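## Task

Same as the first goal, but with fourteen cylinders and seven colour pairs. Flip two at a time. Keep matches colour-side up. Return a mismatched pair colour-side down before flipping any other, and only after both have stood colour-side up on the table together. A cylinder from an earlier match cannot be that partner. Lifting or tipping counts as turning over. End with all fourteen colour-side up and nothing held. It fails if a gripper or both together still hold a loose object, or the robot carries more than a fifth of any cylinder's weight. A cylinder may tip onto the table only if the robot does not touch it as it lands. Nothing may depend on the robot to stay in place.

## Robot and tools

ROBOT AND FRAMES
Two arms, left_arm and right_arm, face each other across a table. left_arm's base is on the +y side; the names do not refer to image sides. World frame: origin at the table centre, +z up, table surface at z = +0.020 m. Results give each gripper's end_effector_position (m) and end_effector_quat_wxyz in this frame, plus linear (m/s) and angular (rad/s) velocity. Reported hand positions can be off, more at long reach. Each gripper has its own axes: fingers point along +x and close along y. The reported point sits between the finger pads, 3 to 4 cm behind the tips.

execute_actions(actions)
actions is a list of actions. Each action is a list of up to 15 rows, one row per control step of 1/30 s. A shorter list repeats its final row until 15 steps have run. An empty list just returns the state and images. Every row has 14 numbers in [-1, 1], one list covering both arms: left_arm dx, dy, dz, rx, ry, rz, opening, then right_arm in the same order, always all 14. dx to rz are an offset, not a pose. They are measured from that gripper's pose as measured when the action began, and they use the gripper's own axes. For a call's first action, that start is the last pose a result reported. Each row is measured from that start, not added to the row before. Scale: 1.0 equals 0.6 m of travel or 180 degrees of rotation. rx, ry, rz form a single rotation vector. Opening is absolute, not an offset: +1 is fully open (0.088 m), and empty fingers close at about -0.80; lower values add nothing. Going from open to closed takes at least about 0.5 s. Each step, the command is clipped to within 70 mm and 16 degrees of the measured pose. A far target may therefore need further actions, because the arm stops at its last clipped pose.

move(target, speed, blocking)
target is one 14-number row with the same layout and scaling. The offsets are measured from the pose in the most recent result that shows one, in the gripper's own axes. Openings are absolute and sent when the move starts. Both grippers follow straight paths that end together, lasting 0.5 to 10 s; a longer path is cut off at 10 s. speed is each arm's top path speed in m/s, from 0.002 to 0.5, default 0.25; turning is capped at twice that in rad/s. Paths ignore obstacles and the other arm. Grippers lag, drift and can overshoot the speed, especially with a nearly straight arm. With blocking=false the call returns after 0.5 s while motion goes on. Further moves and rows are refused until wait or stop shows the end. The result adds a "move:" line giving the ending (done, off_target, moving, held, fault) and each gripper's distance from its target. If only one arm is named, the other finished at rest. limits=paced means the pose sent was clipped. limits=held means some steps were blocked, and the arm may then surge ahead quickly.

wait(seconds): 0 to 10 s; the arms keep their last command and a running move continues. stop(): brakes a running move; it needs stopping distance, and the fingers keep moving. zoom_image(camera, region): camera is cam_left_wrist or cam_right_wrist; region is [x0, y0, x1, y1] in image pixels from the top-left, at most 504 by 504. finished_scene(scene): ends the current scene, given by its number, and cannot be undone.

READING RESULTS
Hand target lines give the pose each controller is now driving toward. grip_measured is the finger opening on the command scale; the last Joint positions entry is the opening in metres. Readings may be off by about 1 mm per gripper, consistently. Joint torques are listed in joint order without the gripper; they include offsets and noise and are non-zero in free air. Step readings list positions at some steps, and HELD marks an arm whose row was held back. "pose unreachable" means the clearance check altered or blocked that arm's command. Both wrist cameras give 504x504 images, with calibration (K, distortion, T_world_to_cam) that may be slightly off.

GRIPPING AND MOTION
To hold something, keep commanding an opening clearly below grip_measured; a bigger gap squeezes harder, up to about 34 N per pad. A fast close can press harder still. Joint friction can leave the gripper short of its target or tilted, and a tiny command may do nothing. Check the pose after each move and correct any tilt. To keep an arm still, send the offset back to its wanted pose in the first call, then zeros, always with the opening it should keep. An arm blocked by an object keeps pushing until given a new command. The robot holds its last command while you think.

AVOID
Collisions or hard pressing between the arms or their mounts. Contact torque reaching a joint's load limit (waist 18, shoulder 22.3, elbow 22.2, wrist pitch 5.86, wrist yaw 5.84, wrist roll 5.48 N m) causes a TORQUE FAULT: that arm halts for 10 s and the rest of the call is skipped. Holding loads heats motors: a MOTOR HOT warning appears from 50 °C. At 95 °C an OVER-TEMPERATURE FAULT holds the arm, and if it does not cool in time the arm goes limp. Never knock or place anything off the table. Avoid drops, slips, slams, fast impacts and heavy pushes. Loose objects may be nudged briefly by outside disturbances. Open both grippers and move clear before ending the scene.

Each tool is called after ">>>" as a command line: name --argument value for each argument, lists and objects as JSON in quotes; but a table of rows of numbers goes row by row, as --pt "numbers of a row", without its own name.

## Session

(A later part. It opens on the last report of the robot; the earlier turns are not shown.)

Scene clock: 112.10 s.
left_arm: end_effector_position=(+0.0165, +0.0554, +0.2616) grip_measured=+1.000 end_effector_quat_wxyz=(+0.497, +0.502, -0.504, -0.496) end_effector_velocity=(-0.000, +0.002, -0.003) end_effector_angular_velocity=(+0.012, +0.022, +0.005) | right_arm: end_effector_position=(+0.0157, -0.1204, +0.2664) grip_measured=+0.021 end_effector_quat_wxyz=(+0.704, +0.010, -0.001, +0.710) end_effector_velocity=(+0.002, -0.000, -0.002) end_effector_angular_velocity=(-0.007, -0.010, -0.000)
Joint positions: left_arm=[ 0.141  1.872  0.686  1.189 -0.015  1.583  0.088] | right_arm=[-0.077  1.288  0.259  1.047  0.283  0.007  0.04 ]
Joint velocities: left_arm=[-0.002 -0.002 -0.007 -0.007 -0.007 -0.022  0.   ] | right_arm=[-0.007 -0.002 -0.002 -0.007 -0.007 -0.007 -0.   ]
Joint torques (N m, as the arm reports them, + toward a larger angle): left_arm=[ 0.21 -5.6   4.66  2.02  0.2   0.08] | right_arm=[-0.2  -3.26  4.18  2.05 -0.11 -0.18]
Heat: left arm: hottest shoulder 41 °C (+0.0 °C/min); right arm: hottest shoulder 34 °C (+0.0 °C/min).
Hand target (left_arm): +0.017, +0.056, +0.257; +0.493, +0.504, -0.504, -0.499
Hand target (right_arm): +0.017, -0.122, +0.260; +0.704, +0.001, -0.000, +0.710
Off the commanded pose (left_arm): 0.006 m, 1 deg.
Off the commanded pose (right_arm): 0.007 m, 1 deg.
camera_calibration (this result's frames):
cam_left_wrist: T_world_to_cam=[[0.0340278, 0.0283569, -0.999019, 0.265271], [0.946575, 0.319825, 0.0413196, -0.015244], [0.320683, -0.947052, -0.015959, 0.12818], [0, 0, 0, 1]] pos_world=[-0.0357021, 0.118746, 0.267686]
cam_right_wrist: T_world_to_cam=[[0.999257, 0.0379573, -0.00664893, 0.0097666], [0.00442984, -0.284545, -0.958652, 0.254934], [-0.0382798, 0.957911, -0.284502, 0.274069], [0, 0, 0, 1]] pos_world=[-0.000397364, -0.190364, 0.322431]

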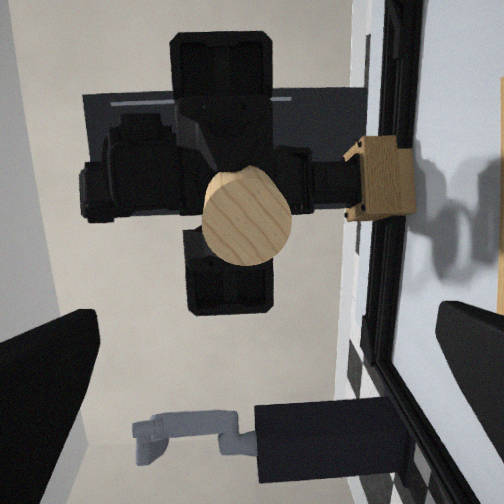

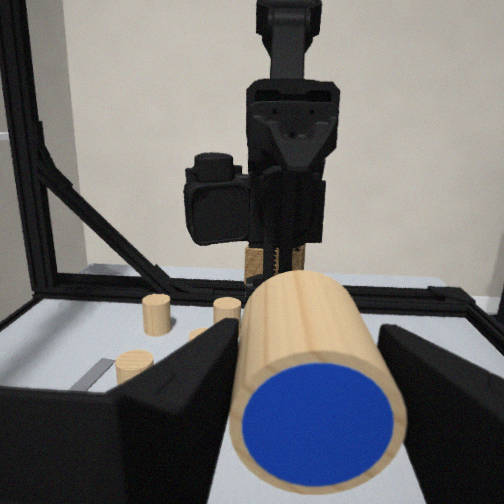

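>>> move --target '[0.104,0,0,0,0,0,1,0.098,0,0,-0.005,0,0,-0.3]' --speed 0.1

>>> move --target '[0,0,0,0,0,0,-0.3,0,0,0,0,0,0,-0.3]'

>>> move --target '[0,0,0,0,0,0,-0.3,0,0,0,0,0,0,1]'

>>> move --target '[-0.1,0,0,0,0,0,-0.3,-0.1,0,0,0,0,0,1]' --speed 0.15

>>> move --target '[-0.075,-0.158,0.253,0,0,-0.498,-0.3,0,0,0,0,0,0,1]' --speed 0.3

Scene clock: 117.00 s.
left_arm: end_effector_position=(+0.0160, -0.0044, +0.2627) grip_measured=+1.000 end_effector_quat_wxyz=(+0.498, +0.502, -0.505, -0.496) end_effector_velocity=(-0.000, -0.002, +0.002) end_effector_angular_velocity=(-0.002, +0.007, +0.005) | right_arm: end_effector_position=(+0.0151, -0.0650, +0.2651) grip_measured=+0.021 end_effector_quat_wxyz=(+0.704, +0.004, -0.003, +0.710) end_effector_velocity=(-0.003, +0.003, +0.000) end_effector_angular_velocity=(-0.002, -0.023, +0.010)
Joint positions: left_arm=[ 0.142  2.032  0.951  1.086 -0.015  1.584  0.088] | right_arm=[-0.139  1.536  0.448  1.098  0.221 -0.001  0.04 ]
Joint velocities: left_arm=[-0.002  0.002  0.012 -0.007 -0.007 -0.007  0.   ] | right_arm=[ 0.002  0.007  0.012 -0.007 -0.007 -0.022 -0.   ]
Joint torques (N m, as the arm reports them, + toward a larger angle): left_arm=[ 0.25 -6.79  6.75  1.59  0.12 -0.02] | right_arm=[-0.34 -4.91  6.8   2.09 -0.08 -0.2 ]
Heat: left arm: hottest shoulder 40 °C (-1.0 °C/min); right arm: hottest shoulder 33 °C (+0.0 °C/min).
Hand target (left_arm): +0.017, -0.007, +0.262; +0.497, +0.502, -0.505, -0.496
Hand target (right_arm): +0.015, -0.062, +0.267; +0.704, +0.004, -0.007, +0.710
Off the commanded pose (left_arm): 0.003 m, 0 deg.
Off the commanded pose (right_arm): 0.004 m, 0 deg.
move: done
camera_calibration (this result's frames):
cam_left_wrist: T_world_to_cam=[[0.0343697, 0.0272394, -0.999038, 0.268106], [0.946315, 0.320596, 0.0412971, 0.00438653], [0.321412, -0.946824, -0.0147583, 0.0713987], [0, 0, 0, 1]] pos_world=[-0.0363142, 0.0588927, 0.26872]
cam_right_wrist: T_world_to_cam=[[0.999288, 0.037449, 0.00454206, 0.00518787], [0.0152525, -0.290974, -0.95661, 0.268331], [-0.0345024, 0.955998, -0.291338, 0.222306], [0, 0, 0, 1]] pos_world=[-0.00160682, -0.134641, 0.321431]

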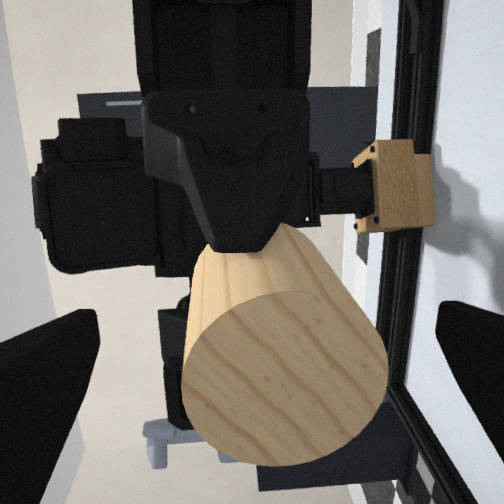

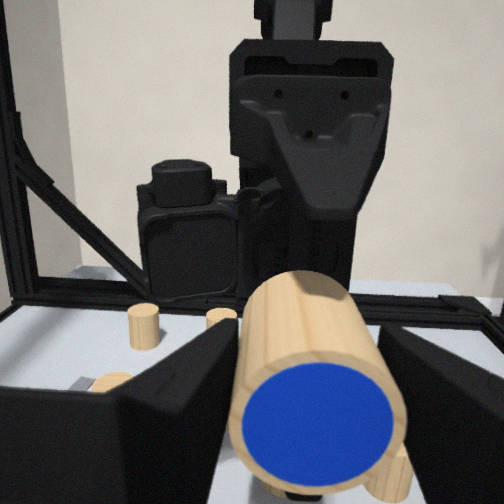

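Scene clock: 117.50 s.
left_arm: end_effector_position=(+0.0160, -0.0044, +0.2627) grip_measured=+0.045 end_effector_quat_wxyz=(+0.498, +0.502, -0.505, -0.496) end_effector_velocity=(-0.000, -0.000, -0.003) end_effector_angular_velocity=(+0.017, -0.022, +0.005) | right_arm: end_effector_position=(+0.0151, -0.0650, +0.2651) grip_measured=+0.021 end_effector_quat_wxyz=(+0.704, +0.004, -0.003, +0.710) end_effector_velocity=(+0.002, -0.001, -0.005) end_effector_angular_velocity=(-0.017, -0.011, -0.000)
Joint positions: left_arm=[ 0.142  2.032  0.951  1.086 -0.015  1.584  0.041] | right_arm=[-0.139  1.536  0.449  1.097  0.221 -0.001  0.04 ]
Joint velocities: left_arm=[-0.002 -0.002  0.002 -0.022 -0.007  0.022 -0.   ] | right_arm=[-0.007  0.002 -0.007 -0.007 -0.007 -0.007 -0.   ]
Joint torques (N m, as the arm reports them, + toward a larger angle): left_arm=[-0.05 -7.77  5.79  1.76  0.01 -0.05] | right_arm=[ 0.07 -5.64  5.31  1.86  0.    0.01]
Heat: left arm: hottest shoulder 40 °C (-1.0 °C/min); right arm: hottest shoulder 33 °C (+0.0 °C/min).
Hand target (left_arm): +0.016, -0.004, +0.263; +0.498, +0.502, -0.505, -0.496
Hand target (right_arm): +0.015, -0.065, +0.265; +0.704, +0.004, -0.003, +0.710
Off the commanded pose (left_arm): 0.000 m, 0 deg.
Off the commanded pose (right_arm): 0.000 m, 0 deg.
move: done
camera_calibration (this result's frames):
cam_left_wrist: T_world_to_cam=[[0.0343697, 0.0272394, -0.999038, 0.268106], [0.946315, 0.320596, 0.0412971, 0.00438653], [0.321412, -0.946824, -0.0147583, 0.0713987], [0, 0, 0, 1]] pos_world=[-0.0363142, 0.0588927, 0.26872]
cam_right_wrist: T_world_to_cam=[[0.999288, 0.037449, 0.00454206, 0.00520132], [0.0152525, -0.290974, -0.95661, 0.268413], [-0.0345024, 0.955998, -0.291338, 0.222256], [0, 0, 0, 1]] pos_world=[-0.0016232, -0.13457, 0.321494]

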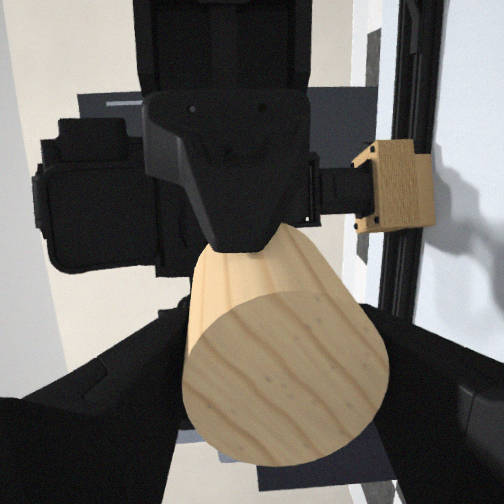

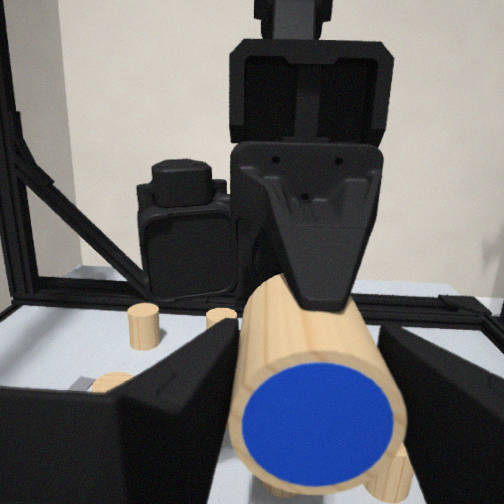

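Scene clock: 118.20 s.
left_arm: end_effector_position=(+0.0160, -0.0044, +0.2626) grip_measured=+0.045 end_effector_quat_wxyz=(+0.498, +0.502, -0.505, -0.496) end_effector_velocity=(-0.000, +0.000, +0.003) end_effector_angular_velocity=(-0.017, -0.007, +0.005) | right_arm: end_effector_position=(+0.0151, -0.0650, +0.2651) grip_measured=+1.000 end_effector_quat_wxyz=(+0.704, +0.004, -0.003, +0.710) end_effector_velocity=(-0.000, -0.000, -0.003) end_effector_angular_velocity=(-0.012, -0.010, +0.005)
Joint positions: left_arm=[ 0.142  2.032  0.951  1.085 -0.015  1.584  0.041] | right_arm=[-0.139  1.536  0.449  1.097  0.221 -0.001  0.088]
Joint velocities: left_arm=[-0.002  0.002 -0.002  0.022 -0.007  0.007 -0.   ] | right_arm=[-0.002  0.002 -0.002 -0.007 -0.007 -0.007  0.   ]
Joint torques (N m, as the arm reports them, + toward a larger angle): left_arm=[ 0.06 -7.78  5.64  1.74 -0.02 -0.04] | right_arm=[ 0.03 -5.71  5.32  1.83  0.   -0.01]
Heat: left arm: hottest shoulder 40 °C (-1.0 °C/min); right arm: hottest shoulder 33 °C (+0.0 °C/min).
Hand target (left_arm): +0.016, -0.004, +0.263; +0.498, +0.502, -0.505, -0.496
Hand target (right_arm): +0.015, -0.065, +0.265; +0.704, +0.004, -0.003, +0.710
Off the commanded pose (left_arm): 0.000 m, 0 deg.
Off the commanded pose (right_arm): 0.000 m, 0 deg.
move: done
camera_calibration (this result's frames):
cam_left_wrist: T_world_to_cam=[[0.0343755, 0.0276205, -0.999027, 0.268021], [0.946315, 0.32058, 0.0414249, 0.00435647], [0.321412, -0.946819, -0.0151176, 0.0714915], [0, 0, 0, 1]] pos_world=[-0.0363142, 0.05889, 0.268661]
cam_right_wrist: T_world_to_cam=[[0.999288, 0.037449, 0.00454206, 0.00520132], [0.0152525, -0.290974, -0.95661, 0.268413], [-0.0345024, 0.955998, -0.291338, 0.222256], [0, 0, 0, 1]] pos_world=[-0.0016232, -0.13457, 0.321494]

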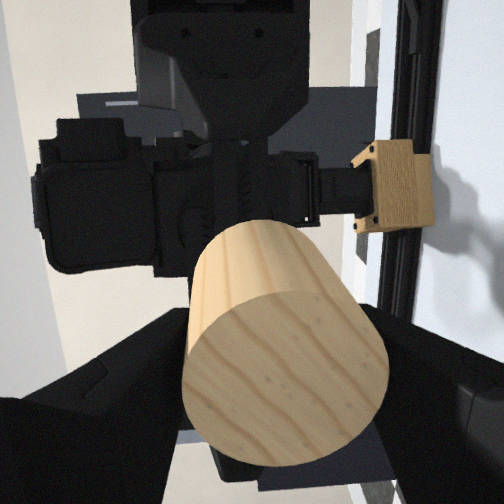

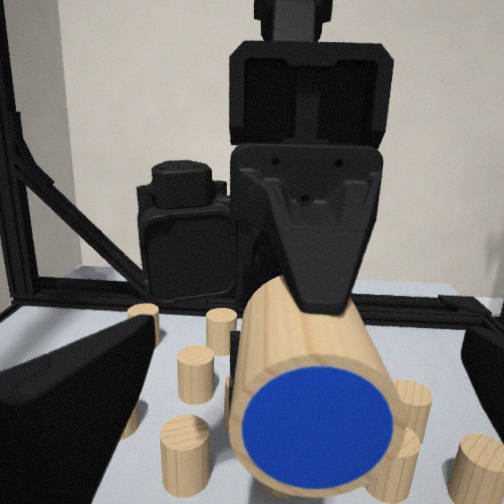

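Scene clock: 119.10 s.
left_arm: end_effector_position=(+0.0163, +0.0537, +0.2567) grip_measured=+0.044 end_effector_quat_wxyz=(+0.494, +0.505, -0.501, -0.500) end_effector_velocity=(+0.000, +0.003, -0.001) end_effector_angular_velocity=(+0.007, +0.022, +0.005) | right_arm: end_effector_position=(+0.0153, -0.1217, +0.2683) grip_measured=+1.000 end_effector_quat_wxyz=(+0.704, +0.008, -0.005, +0.710) end_effector_velocity=(-0.001, -0.004, -0.003) end_effector_angular_velocity=(-0.011, -0.026, +0.009)
Joint positions: left_arm=[ 0.14   1.883  0.692  1.181 -0.015  1.584  0.041] | right_arm=[-0.073  1.274  0.259  1.035  0.286 -0.001  0.088]
Joint velocities: left_arm=[-0.002 -0.012 -0.012 -0.007 -0.007 -0.022  0.   ] | right_arm=[ 0.002 -0.022 -0.012 -0.022 -0.007 -0.022  0.   ]
Joint torques (N m, as the arm reports them, + toward a larger angle): left_arm=[-0.26 -7.87  4.79  2.13 -0.14 -0.03] | right_arm=[ 0.24 -4.67  4.02  1.62  0.12 -0.02]
Heat: left arm: hottest shoulder 41 °C (+0.0 °C/min); right arm: hottest shoulder 33 °C (+0.0 °C/min).
Hand target (left_arm): +0.016, +0.056, +0.262; +0.498, +0.502, -0.504, -0.496
Hand target (right_arm): +0.016, -0.125, +0.265; +0.704, +0.004, -0.003, +0.710
Off the commanded pose (left_arm): 0.006 m, 1 deg.
Off the commanded pose (right_arm): 0.005 m, 1 deg.
move: done
camera_calibration (this result's frames):
cam_left_wrist: T_world_to_cam=[[0.0346515, 0.0424385, -0.998498, 0.259511], [0.946671, 0.318844, 0.0464045, -0.0155524], [0.320334, -0.946857, -0.0291269, 0.12992], [0, 0, 0, 1]] pos_world=[-0.0358871, 0.116961, 0.263627]
cam_right_wrist: T_world_to_cam=[[0.999269, 0.0381907, 0.00148062, 0.00809481], [0.0122136, -0.282384, -0.959224, 0.256692], [-0.0362154, 0.958541, -0.282644, 0.275418], [0, 0, 0, 1]] pos_world=[-0.00124968, -0.191823, 0.324058]

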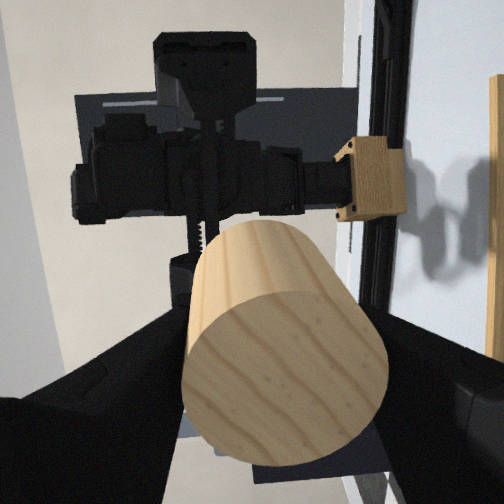

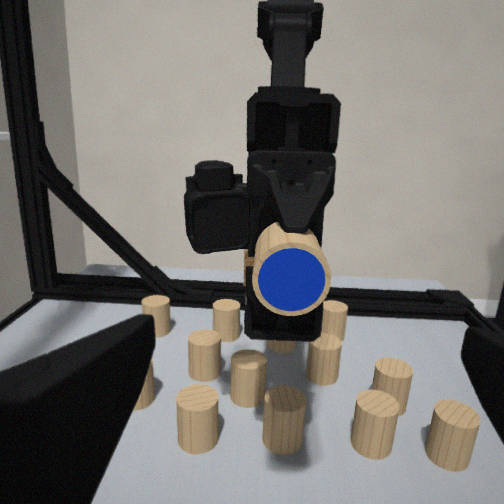

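Scene clock: 122.17 s.
left_arm: end_effector_position=(-0.1324, +0.0996, +0.1603) grip_measured=+0.040 end_effector_quat_wxyz=(+0.000, +0.711, +0.002, -0.703) end_effector_velocity=(-0.000, -0.000, +0.011) end_effector_angular_velocity=(+0.004, -0.009, +0.005) | right_arm: end_effector_position=(+0.0153, -0.1217, +0.2684) grip_measured=+1.000 end_effector_quat_wxyz=(+0.704, +0.008, -0.005, +0.710) end_effector_velocity=(+0.004, -0.000, -0.003) end_effector_angular_velocity=(-0.016, +0.002, -0.015)
Joint positions: left_arm=[-0.198  2.311  1.953 -1.219 -0.01   1.212  0.041] | right_arm=[-0.073  1.274  0.259  1.035  0.286 -0.001  0.088]
Joint velocities: left_arm=[-0.002  0.002  0.046 -0.051 -0.007 -0.007 -0.   ] | right_arm=[-0.007 -0.007 -0.002 -0.022  0.007  0.007  0.   ]
Joint torques (N m, as the arm reports them, + toward a larger angle): left_arm=[-0.21 -8.59  7.11 -0.02  0.24 -0.1 ] | right_arm=[ 0.06 -3.81  5.64  1.82  0.01 -0.01]
Heat: left arm: hottest shoulder 41 °C (+0.0 °C/min); right arm: hottest shoulder 33 °C (-1.0 °C/min).
Hand target (left_arm): -0.135, +0.099, +0.159; -0.000, +0.709, +0.004, -0.705
Hand target (right_arm): +0.015, -0.122, +0.268; +0.704, +0.008, -0.005, +0.710
Off the commanded pose (left_arm): 0.002 m, 0 deg.
Off the commanded pose (right_arm): 0.000 m, 0 deg.
move: done
camera_calibration (this result's frames):
cam_left_wrist: T_world_to_cam=[[0.018119, 0.999238, 0.0345724, -0.0966421], [0.943048, -0.028567, 0.331426, 0.103512], [0.332161, 0.0265983, -0.942847, 0.269269], [0, 0, 0, 1]] pos_world=[-0.185307, 0.0923633, 0.222914]
cam_right_wrist: T_world_to_cam=[[0.99927, 0.0381902, 0.00138356, 0.00811284], [0.0121071, -0.282034, -0.959328, 0.256871], [-0.0362467, 0.958644, -0.28229, 0.275398], [0, 0, 0, 1]] pos_world=[-0.00123459, -0.191872, 0.324155]

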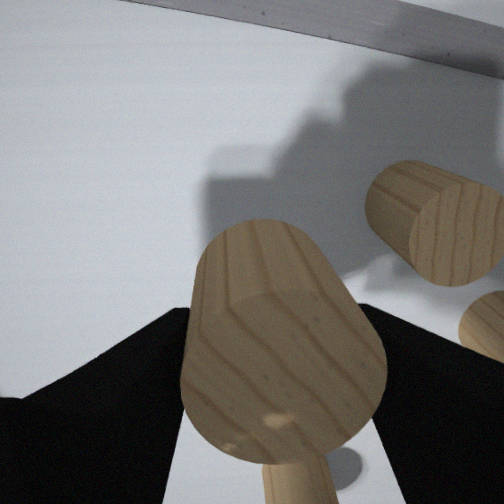

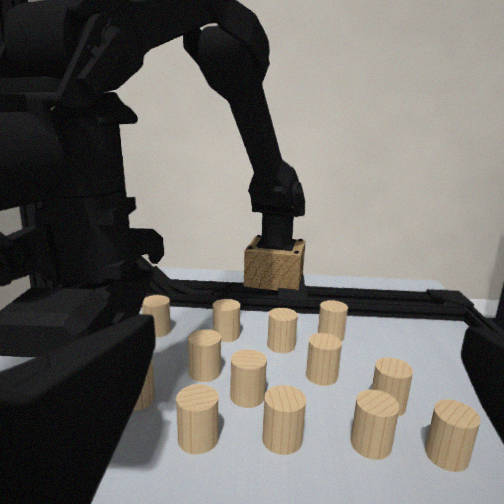

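Place, lift, move to H (.023,.123).

>>> move --target '[0.134,0,0,0,0,0,-0.3,0,0,-0.005,0,0,0,1]' --speed 0.06

>>> move --target '[0,0,0,0,0,0,0.6,0,0,0,0,0,0,1]'

>>> move --target '[-0.135,0,0,0,0,0,0.6,0,0,0,0,0,0,1]' --speed 0.15

>>> move --target '[0,-0.04,-0.262,0,0,0,0.8,0,0,0,0,0,0,1]' --speed 0.3

Scene clock: 126.03 s.
left_arm: end_effector_position=(-0.1329, +0.0986, +0.0875) grip_measured=+0.036 end_effector_quat_wxyz=(+0.004, +0.709, -0.002, -0.705) end_effector_velocity=(+0.002, +0.000, -0.003) end_effector_angular_velocity=(-0.000, -0.008, +0.010) | right_arm: end_effector_position=(+0.0151, -0.1212, +0.2704) grip_measured=+1.000 end_effector_quat_wxyz=(+0.704, +0.014, -0.008, +0.710) end_effector_velocity=(-0.002, -0.001, -0.001) end_effector_angular_velocity=(+0.003, -0.022, +0.019)
Joint positions: left_arm=[-0.198  2.381  1.779 -0.963 -0.009  1.212  0.041] | right_arm=[-0.073  1.282  0.259  1.057  0.286 -0.001  0.088]
Joint velocities: left_arm=[ 0.002  0.002 -0.007  0.007 -0.007 -0.007 -0.   ] | right_arm=[-0.002 -0.002 -0.007  0.007 -0.022 -0.022  0.   ]
Joint torques (N m, as the arm reports them, + toward a larger angle): left_arm=[ 0.14 -8.26  4.77  0.8   0.02  0.06] | right_arm=[ 0.03 -3.09  4.8   1.95  0.01  0.01]
Heat: left arm: hottest shoulder 41 °C (+0.0 °C/min); right arm: hottest shoulder 33 °C (-1.0 °C/min).
Hand target (left_arm): -0.131, +0.100, +0.080; +0.000, +0.711, +0.002, -0.703
Hand target (right_arm): +0.015, -0.122, +0.265; +0.704, +0.008, -0.005, +0.710
Off the commanded pose (left_arm): 0.008 m, 1 deg.
Off the commanded pose (right_arm): 0.005 m, 1 deg.
move: done
camera_calibration (this result's frames):
cam_left_wrist: T_world_to_cam=[[0.0182565, 0.999545, 0.0240287, -0.0922011], [0.944595, -0.0251205, 0.327276, 0.128284], [0.32773, 0.0167225, -0.944623, 0.201428], [0, 0, 0, 1]] pos_world=[-0.185508, 0.0920133, 0.150505]
cam_right_wrist: T_world_to_cam=[[0.999268, 0.0381942, -0.00201368, 0.0091713], [0.00837035, -0.269757, -0.962892, 0.261416], [-0.0373201, 0.962171, -0.26988, 0.272522], [0, 0, 0, 1]] pos_world=[-0.00118217, -0.192044, 0.325282]

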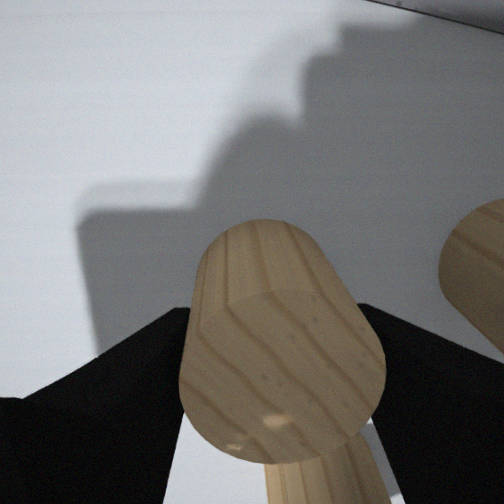

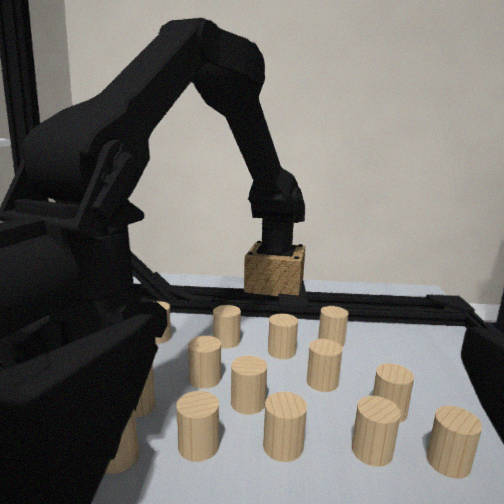

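Scene clock: 126.70 s.
left_arm: end_effector_position=(-0.1329, +0.0983, +0.0875) grip_measured=+0.598 end_effector_quat_wxyz=(+0.005, +0.709, -0.002, -0.705) end_effector_velocity=(-0.001, -0.002, +0.002) end_effector_angular_velocity=(-0.014, -0.003, +0.005) | right_arm: end_effector_position=(+0.0151, -0.1212, +0.2704) grip_measured=+1.000 end_effector_quat_wxyz=(+0.704, +0.014, -0.008, +0.710) end_effector_velocity=(-0.000, -0.000, -0.005) end_effector_angular_velocity=(-0.021, -0.014, +0.005)
Joint positions: left_arm=[-0.198  2.381  1.779 -0.961 -0.009  1.213  0.068] | right_arm=[-0.073  1.282  0.259  1.057  0.286 -0.001  0.088]
Joint velocities: left_arm=[-0.002 -0.002  0.002  0.007 -0.007 -0.007  0.001] | right_arm=[-0.002 -0.002 -0.002 -0.022 -0.007 -0.007  0.   ]
Joint torques (N m, as the arm reports them, + toward a larger angle): left_arm=[ 0.07 -9.55  5.61  0.15  0.03  0.02] | right_arm=[ 0.06 -3.93  5.6   1.82 -0.01  0.  ]
Heat: left arm: hottest shoulder 42 °C (+1.0 °C/min); right arm: hottest shoulder 33 °C (-1.0 °C/min).
Hand target (left_arm): -0.133, +0.099, +0.088; +0.004, +0.709, -0.002, -0.705
Hand target (right_arm): +0.015, -0.121, +0.270; +0.704, +0.014, -0.008, +0.710
Off the commanded pose (left_arm): 0.000 m, 0 deg.
Off the commanded pose (right_arm): 0.000 m, 0 deg.
move: done
camera_calibration (this result's frames):
cam_left_wrist: T_world_to_cam=[[0.0182688, 0.999578, 0.0225912, -0.0917068], [0.944767, -0.0246533, 0.326813, 0.128249], [0.327232, 0.015373, -0.944819, 0.201506], [0, 0, 0, 1]] pos_world=[-0.18543, 0.0917321, 0.150544]
cam_right_wrist: T_world_to_cam=[[0.999268, 0.0381942, -0.00201368, 0.0091713], [0.00837035, -0.269757, -0.962892, 0.261416], [-0.0373201, 0.962171, -0.26988, 0.272522], [0, 0, 0, 1]] pos_world=[-0.00118217, -0.192044, 0.325282]

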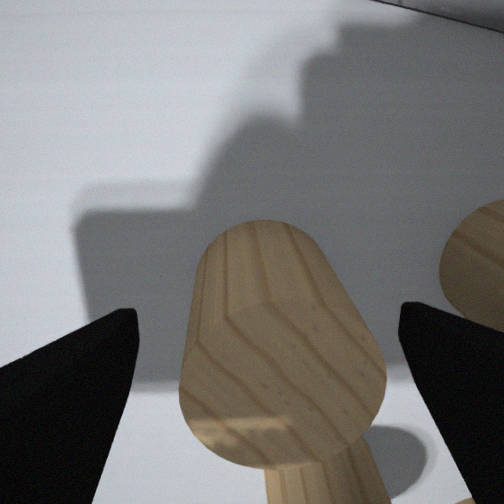

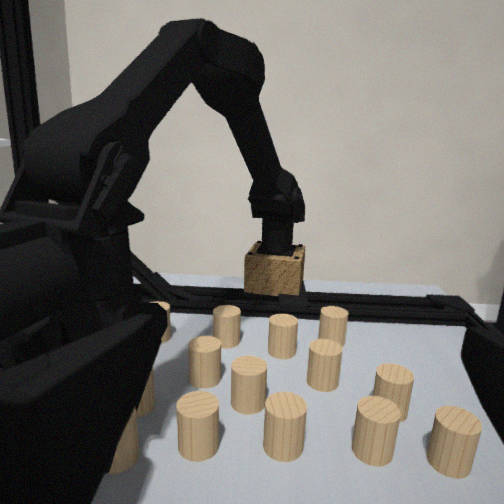

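Scene clock: 127.67 s.
left_arm: end_effector_position=(-0.1321, +0.1008, +0.1611) grip_measured=+0.600 end_effector_quat_wxyz=(-0.002, +0.711, +0.003, -0.703) end_effector_velocity=(-0.001, -0.003, +0.005) end_effector_angular_velocity=(-0.014, -0.003, +0.005) | right_arm: end_effector_position=(+0.0151, -0.1212, +0.2704) grip_measured=+1.000 end_effector_quat_wxyz=(+0.704, +0.014, -0.008, +0.710) end_effector_velocity=(-0.000, +0.000, +0.000) end_effector_angular_velocity=(-0.002, -0.008, +0.005)
Joint positions: left_arm=[-0.198  2.31   1.954 -1.226 -0.009  1.213  0.068] | right_arm=[-0.073  1.282  0.259  1.057  0.286 -0.001  0.088]
Joint velocities: left_arm=[-0.002 -0.002  0.017 -0.007 -0.007 -0.007 -0.   ] | right_arm=[-0.002 -0.002  0.002 -0.007 -0.007 -0.007  0.   ]
Joint torques (N m, as the arm reports them, + toward a larger angle): left_arm=[ -0.25 -10.35   7.11  -0.03   0.03  -0.05] | right_arm=[ 0.07 -3.91  5.59  1.8   0.01  0.  ]
Heat: left arm: hottest shoulder 42 °C (+1.0 °C/min); right arm: hottest shoulder 33 °C (-1.0 °C/min).
Hand target (left_arm): -0.134, +0.099, +0.168; +0.004, +0.709, -0.002, -0.705
Hand target (right_arm): +0.015, -0.121, +0.270; +0.704, +0.014, -0.008, +0.710
Off the commanded pose (left_arm): 0.008 m, 1 deg.
Off the commanded pose (right_arm): 0.000 m, 0 deg.
move: done
camera_calibration (this result's frames):
cam_left_wrist: T_world_to_cam=[[0.0184565, 0.999049, 0.0395059, -0.0986059], [0.942703, -0.0305531, 0.332231, 0.103007], [0.333122, 0.0311105, -0.94237, 0.269465], [0, 0, 0, 1]] pos_world=[-0.185049, 0.0932761, 0.223609]
cam_right_wrist: T_world_to_cam=[[0.999268, 0.0381942, -0.00201368, 0.0091713], [0.00837035, -0.269757, -0.962892, 0.261416], [-0.0373201, 0.962171, -0.26988, 0.272522], [0, 0, 0, 1]] pos_world=[-0.00118217, -0.192044, 0.325282]

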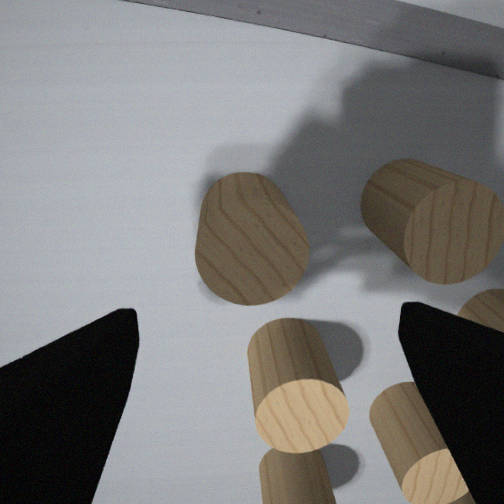

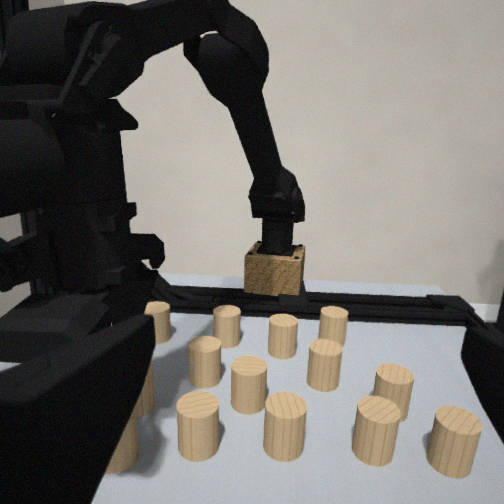

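Scene clock: 128.70 s.
left_arm: end_effector_position=(+0.0245, +0.1244, +0.1601) grip_measured=+0.800 end_effector_quat_wxyz=(-0.004, +0.712, +0.008, -0.702) end_effector_velocity=(+0.002, +0.005, -0.002) end_effector_angular_velocity=(+0.017, -0.007, +0.010) | right_arm: end_effector_position=(+0.0151, -0.1212, +0.2704) grip_measured=+1.000 end_effector_quat_wxyz=(+0.704, +0.014, -0.008, +0.710) end_effector_velocity=(+0.003, +0.001, +0.000) end_effector_angular_velocity=(-0.002, -0.008, -0.015)
Joint positions: left_arm=[ 0.158  2.104  1.615 -1.099 -0.014  1.566  0.078] | right_arm=[-0.073  1.282  0.259  1.057  0.286 -0.001  0.088]
Joint velocities: left_arm=[ 0.002 -0.002 -0.012 -0.007 -0.007 -0.007 -0.   ] | right_arm=[-0.007 -0.002  0.002 -0.007  0.007 -0.007  0.   ]
Joint torques (N m, as the arm reports them, + toward a larger angle): left_arm=[ 0.06 -9.86  5.21  0.38  0.    0.11] | right_arm=[ 0.06 -3.93  5.56  1.81  0.    0.  ]
Heat: left arm: hottest shoulder 42 °C (+1.0 °C/min); right arm: hottest shoulder 33 °C (-1.0 °C/min).
Hand target (left_arm): +0.025, +0.125, +0.164; -0.001, +0.712, +0.003, -0.702
Hand target (right_arm): +0.015, -0.121, +0.270; +0.704, +0.014, -0.008, +0.710
Off the commanded pose (left_arm): 0.003 m, 1 deg.
Off the commanded pose (right_arm): 0.000 m, 0 deg.
move: done
camera_calibration (this result's frames):
cam_left_wrist: T_world_to_cam=[[0.0149509, 0.99867, 0.0493434, -0.126432], [0.942081, -0.0306057, 0.333986, -0.0438332], [0.335052, 0.0414921, -0.941286, 0.214178], [0, 0, 0, 1]] pos_world=[-0.028576, 0.116036, 0.222481]
cam_right_wrist: T_world_to_cam=[[0.999268, 0.0381942, -0.00201368, 0.0091713], [0.00837035, -0.269757, -0.962892, 0.261416], [-0.0373201, 0.962171, -0.26988, 0.272522], [0, 0, 0, 1]] pos_world=[-0.00118217, -0.192044, 0.325282]

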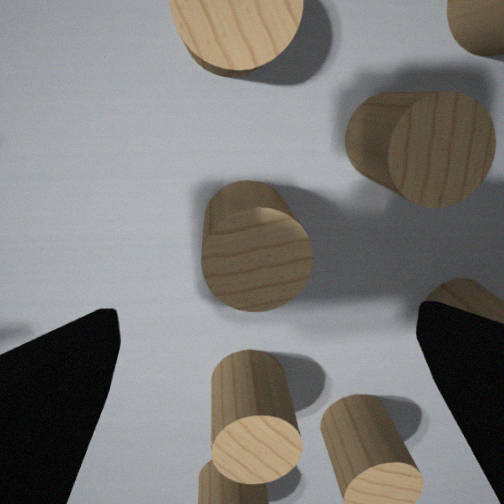

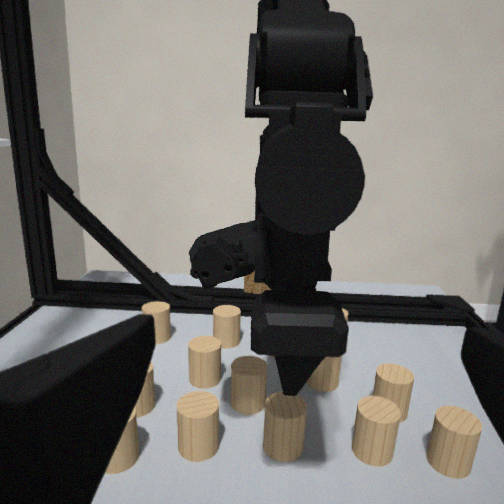

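>>> move --target '[0.134,-0.003,-0.002,0,0,0,0.8,0,0,-0.005,0,0.008,0,1]' --speed 0.06

>>> move --target '[0,0,0,0,0,0,-0.3,0,0,0,0,0,0,1]'

>>> move --target '[-0.14,0,0,0,0,0,-0.3,0,0,0,0,0,0,1]' --speed 0.15

>>> move --target '[-0.175,0.117,0.013,0,0,0.502,-0.3,0,0,0,0,0,0,1]' --speed 0.3

Scene clock: 135.13 s.
left_arm: end_effector_position=(+0.0263, +0.1258, +0.0842) grip_measured=+0.800 end_effector_quat_wxyz=(+0.000, +0.712, +0.005, -0.702) end_effector_velocity=(+0.000, -0.000, -0.001) end_effector_angular_velocity=(-0.003, -0.007, +0.019) | right_arm: end_effector_position=(+0.0152, -0.1216, +0.2635) grip_measured=+1.000 end_effector_quat_wxyz=(+0.704, -0.001, +0.001, +0.710) end_effector_velocity=(+0.002, -0.001, -0.007) end_effector_angular_velocity=(-0.026, -0.030, +0.000)
Joint positions: left_arm=[ 0.163  2.201  1.446 -0.823 -0.014  1.57   0.078] | right_arm=[-0.073  1.275  0.259  1.013  0.286 -0.     0.088]
Joint velocities: left_arm=[-0.002  0.002 -0.002  0.007 -0.007 -0.022 -0.   ] | right_arm=[-0.007 -0.002 -0.007 -0.022 -0.007 -0.022  0.   ]
Joint torques (N m, as the arm reports them, + toward a larger angle): left_arm=[ 0.08 -7.55  4.68  0.39  0.02  0.11] | right_arm=[ 0.07 -4.67  6.36  1.62  0.    0.16]
Heat: left arm: hottest shoulder 43 °C (+2.0 °C/min); right arm: hottest elbow 33 °C (-1.0 °C/min).
Hand target (left_arm): +0.027, +0.128, +0.080; -0.004, +0.712, +0.008, -0.702
Hand target (right_arm): +0.015, -0.121, +0.267; +0.704, +0.005, +0.000, +0.710
Off the commanded pose (left_arm): 0.005 m, 1 deg.
Off the commanded pose (right_arm): 0.004 m, 1 deg.
move: done
camera_calibration (this result's frames):
cam_left_wrist: T_world_to_cam=[[0.0138073, 0.99914, 0.0391032, -0.123314], [0.942114, -0.0261017, 0.334275, -0.0207151], [0.335008, 0.0322243, -0.941664, 0.143237], [0, 0, 0, 1]] pos_world=[-0.0267668, 0.118052, 0.146627]
cam_right_wrist: T_world_to_cam=[[0.999249, 0.0382788, 0.00596554, 0.00695586], [0.0172822, -0.302632, -0.952951, 0.24795], [-0.0346725, 0.952338, -0.303066, 0.278582], [0, 0, 0, 1]] pos_world=[-0.00157663, -0.190533, 0.320672]

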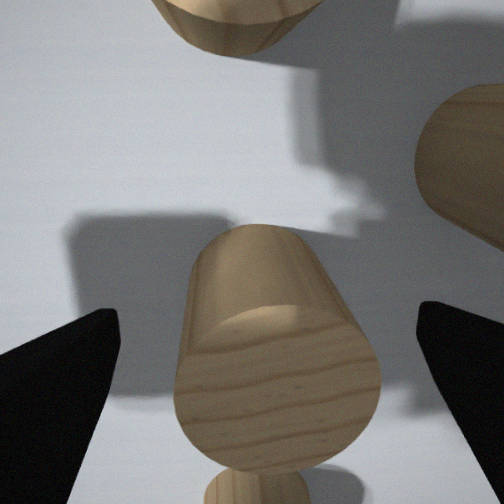

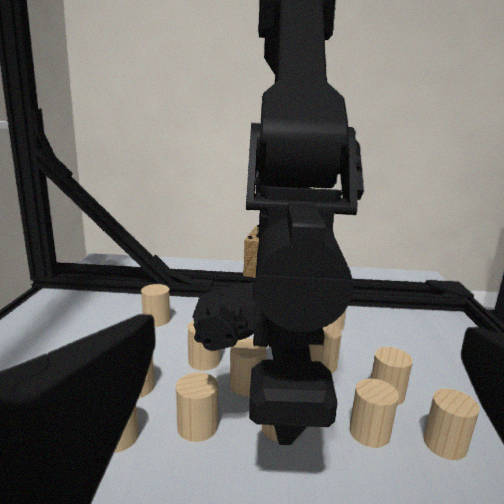

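Scene clock: 135.63 s.
left_arm: end_effector_position=(+0.0263, +0.1258, +0.0842) grip_measured=+0.041 end_effector_quat_wxyz=(+0.000, +0.712, +0.005, -0.702) end_effector_velocity=(-0.002, +0.003, +0.001) end_effector_angular_velocity=(+0.007, +0.007, +0.005) | right_arm: end_effector_position=(+0.0152, -0.1216, +0.2634) grip_measured=+1.000 end_effector_quat_wxyz=(+0.704, -0.001, +0.001, +0.710) end_effector_velocity=(-0.000, -0.000, -0.005) end_effector_angular_velocity=(-0.021, +0.001, +0.005)
Joint positions: left_arm=[ 0.163  2.201  1.446 -0.823 -0.014  1.57   0.041] | right_arm=[-0.073  1.275  0.259  1.013  0.286 -0.     0.088]
Joint velocities: left_arm=[-0.002 -0.007 -0.007 -0.007  0.007 -0.007 -0.   ] | right_arm=[-0.002 -0.002 -0.002 -0.022 -0.007  0.007  0.   ]
Joint torques (N m, as the arm reports them, + toward a larger angle): left_arm=[-0.06 -8.25  5.31  0.19  0.02  0.02] | right_arm=[ 0.05 -3.92  5.64  1.82  0.01 -0.01]
Heat: left arm: hottest shoulder 43 °C (+2.0 °C/min); right arm: hottest elbow 33 °C (-1.0 °C/min).
Hand target (left_arm): +0.026, +0.126, +0.084; +0.000, +0.712, +0.005, -0.702
Hand target (right_arm): +0.015, -0.122, +0.263; +0.704, -0.001, +0.001, +0.710
Off the commanded pose (left_arm): 0.000 m, 0 deg.
Off the commanded pose (right_arm): 0.000 m, 0 deg.
move: done
camera_calibration (this result's frames):
cam_left_wrist: T_world_to_cam=[[0.0138073, 0.99914, 0.0391032, -0.123314], [0.942114, -0.0261017, 0.334275, -0.0207151], [0.335008, 0.0322243, -0.941664, 0.143237], [0, 0, 0, 1]] pos_world=[-0.0267668, 0.118052, 0.146627]
cam_right_wrist: T_world_to_cam=[[0.999249, 0.038281, 0.00606257, 0.006931], [0.0173881, -0.30298, -0.952838, 0.247799], [-0.0346388, 0.952228, -0.303418, 0.278637], [0, 0, 0, 1]] pos_world=[-0.00158291, -0.190513, 0.320614]

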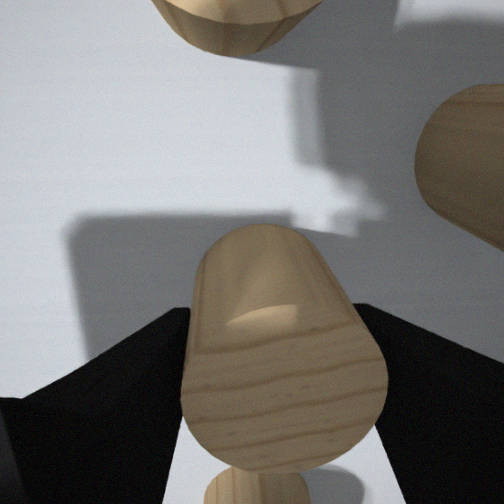

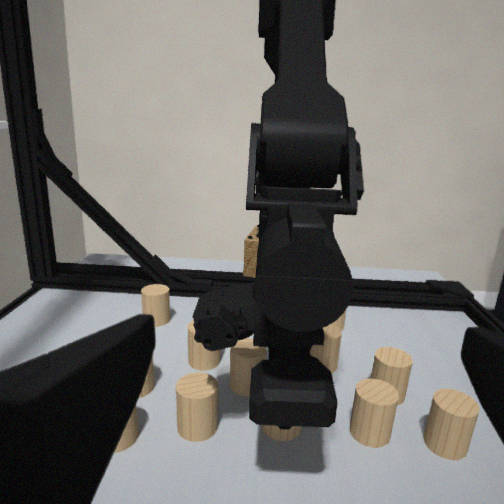

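Scene clock: 136.63 s.
left_arm: end_effector_position=(+0.0257, +0.1281, +0.1603) grip_measured=+0.040 end_effector_quat_wxyz=(-0.007, +0.712, +0.012, -0.702) end_effector_velocity=(+0.000, -0.000, +0.005) end_effector_angular_velocity=(+0.002, -0.008, +0.005) | right_arm: end_effector_position=(+0.0152, -0.1216, +0.2635) grip_measured=+1.000 end_effector_quat_wxyz=(+0.704, -0.001, +0.001, +0.710) end_effector_velocity=(-0.000, -0.000, -0.002) end_effector_angular_velocity=(-0.007, -0.024, +0.005)
Joint positions: left_arm=[ 0.161  2.099  1.608 -1.107 -0.014  1.569  0.041] | right_arm=[-0.073  1.275  0.259  1.013  0.286 -0.     0.088]
Joint velocities: left_arm=[-0.002 -0.002  0.017 -0.022 -0.007 -0.007 -0.   ] | right_arm=[-0.002 -0.002 -0.002 -0.007 -0.007 -0.022  0.   ]
Joint torques (N m, as the arm reports them, + toward a larger angle): left_arm=[-0.27 -9.51  6.87 -0.05  0.04 -0.09] | right_arm=[ 0.05 -3.88  5.65  1.81  0.    0.  ]
Heat: left arm: hottest shoulder 44 °C (+3.0 °C/min); right arm: hottest elbow 33 °C (-2.0 °C/min).
Hand target (left_arm): +0.025, +0.125, +0.168; +0.000, +0.712, +0.005, -0.702
Hand target (right_arm): +0.015, -0.122, +0.263; +0.704, -0.001, +0.001, +0.710
Off the commanded pose (left_arm): 0.008 m, 1 deg.
Off the commanded pose (right_arm): 0.000 m, 0 deg.
move: done
camera_calibration (this result's frames):
cam_left_wrist: T_world_to_cam=[[0.0145742, 0.998089, 0.0600437, -0.131785], [0.942124, -0.0338231, 0.333554, -0.0444287], [0.334948, 0.0517073, -0.940817, 0.212439], [0, 0, 0, 1]] pos_world=[-0.0273781, 0.119046, 0.222599]
cam_right_wrist: T_world_to_cam=[[0.999249, 0.0382788, 0.00596554, 0.00695586], [0.0172822, -0.302632, -0.952951, 0.24795], [-0.0346725, 0.952338, -0.303066, 0.278582], [0, 0, 0, 1]] pos_world=[-0.00157663, -0.190533, 0.320672]

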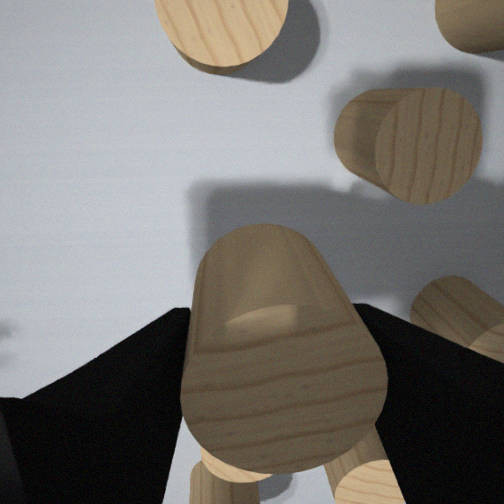

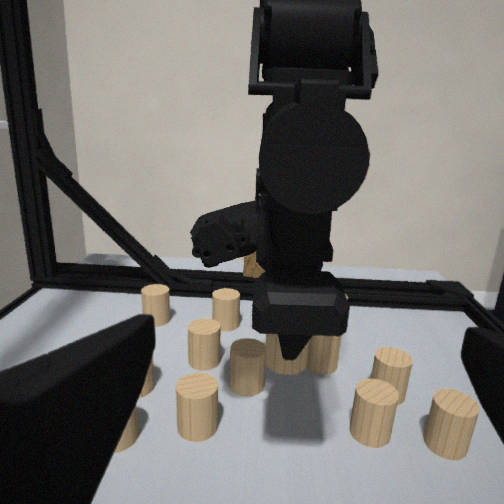

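Scene clock: 139.80 s.
left_arm: end_effector_position=(+0.0170, +0.0552, +0.2670) grip_measured=+0.037 end_effector_quat_wxyz=(+0.492, +0.508, -0.500, -0.501) end_effector_velocity=(-0.000, +0.000, +0.001) end_effector_angular_velocity=(-0.012, +0.007, +0.005) | right_arm: end_effector_position=(+0.0152, -0.1216, +0.2635) grip_measured=+1.000 end_effector_quat_wxyz=(+0.704, -0.001, +0.001, +0.710) end_effector_velocity=(-0.002, -0.000, -0.002) end_effector_angular_velocity=(-0.007, -0.009, +0.020)
Joint positions: left_arm=[ 0.142  1.835  0.697  1.121 -0.014  1.586  0.041] | right_arm=[-0.073  1.275  0.259  1.013  0.286 -0.     0.088]
Joint velocities: left_arm=[-0.002  0.007 -0.002  0.022 -0.007 -0.007 -0.   ] | right_arm=[-0.002 -0.002 -0.002 -0.007 -0.022 -0.007  0.   ]
Joint torques (N m, as the arm reports them, + toward a larger angle): left_arm=[-0.19 -5.71  5.17  2.13 -0.04  0.06] | right_arm=[ 0.01 -3.91  5.61  1.82  0.01 -0.01]
Heat: left arm: hottest shoulder 44 °C (+4.1 °C/min); right arm: hottest elbow 33 °C (-2.0 °C/min).
Hand target (left_arm): +0.016, +0.056, +0.264; +0.490, +0.509, -0.500, -0.501
Hand target (right_arm): +0.015, -0.122, +0.263; +0.704, -0.001, +0.001, +0.710
Off the commanded pose (left_arm): 0.004 m, 0 deg.
Off the commanded pose (right_arm): 0.000 m, 0 deg.
move: done
camera_calibration (this result's frames):
cam_left_wrist: T_world_to_cam=[[0.0366065, 0.04933, -0.998111, 0.269225], [0.946216, 0.31957, 0.0504974, -0.0182884], [0.321457, -0.946278, -0.0349785, 0.132973], [0, 0, 0, 1]] pos_world=[-0.0352957, 0.118393, 0.274292]
cam_right_wrist: T_world_to_cam=[[0.999249, 0.0382788, 0.00596554, 0.00695586], [0.0172822, -0.302632, -0.952951, 0.24795], [-0.0346725, 0.952338, -0.303066, 0.278582], [0, 0, 0, 1]] pos_world=[-0.00157663, -0.190533, 0.320672]

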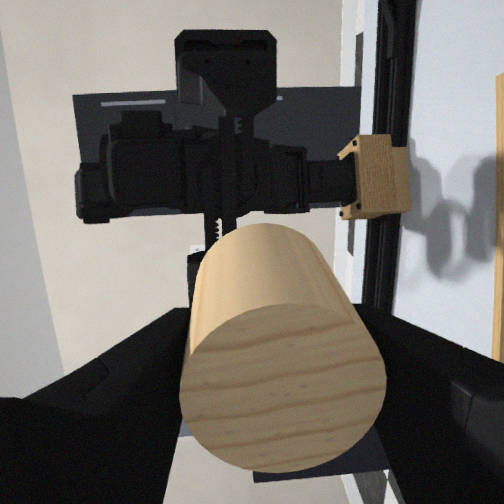

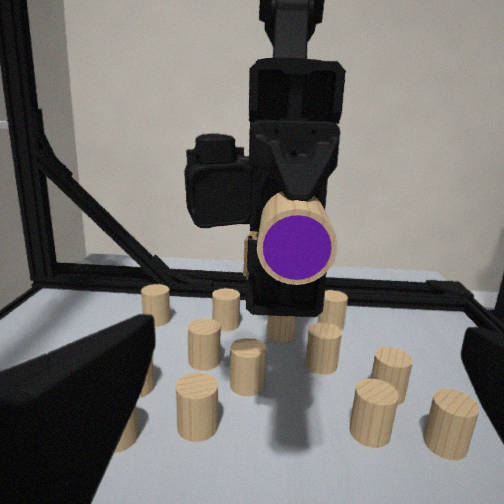

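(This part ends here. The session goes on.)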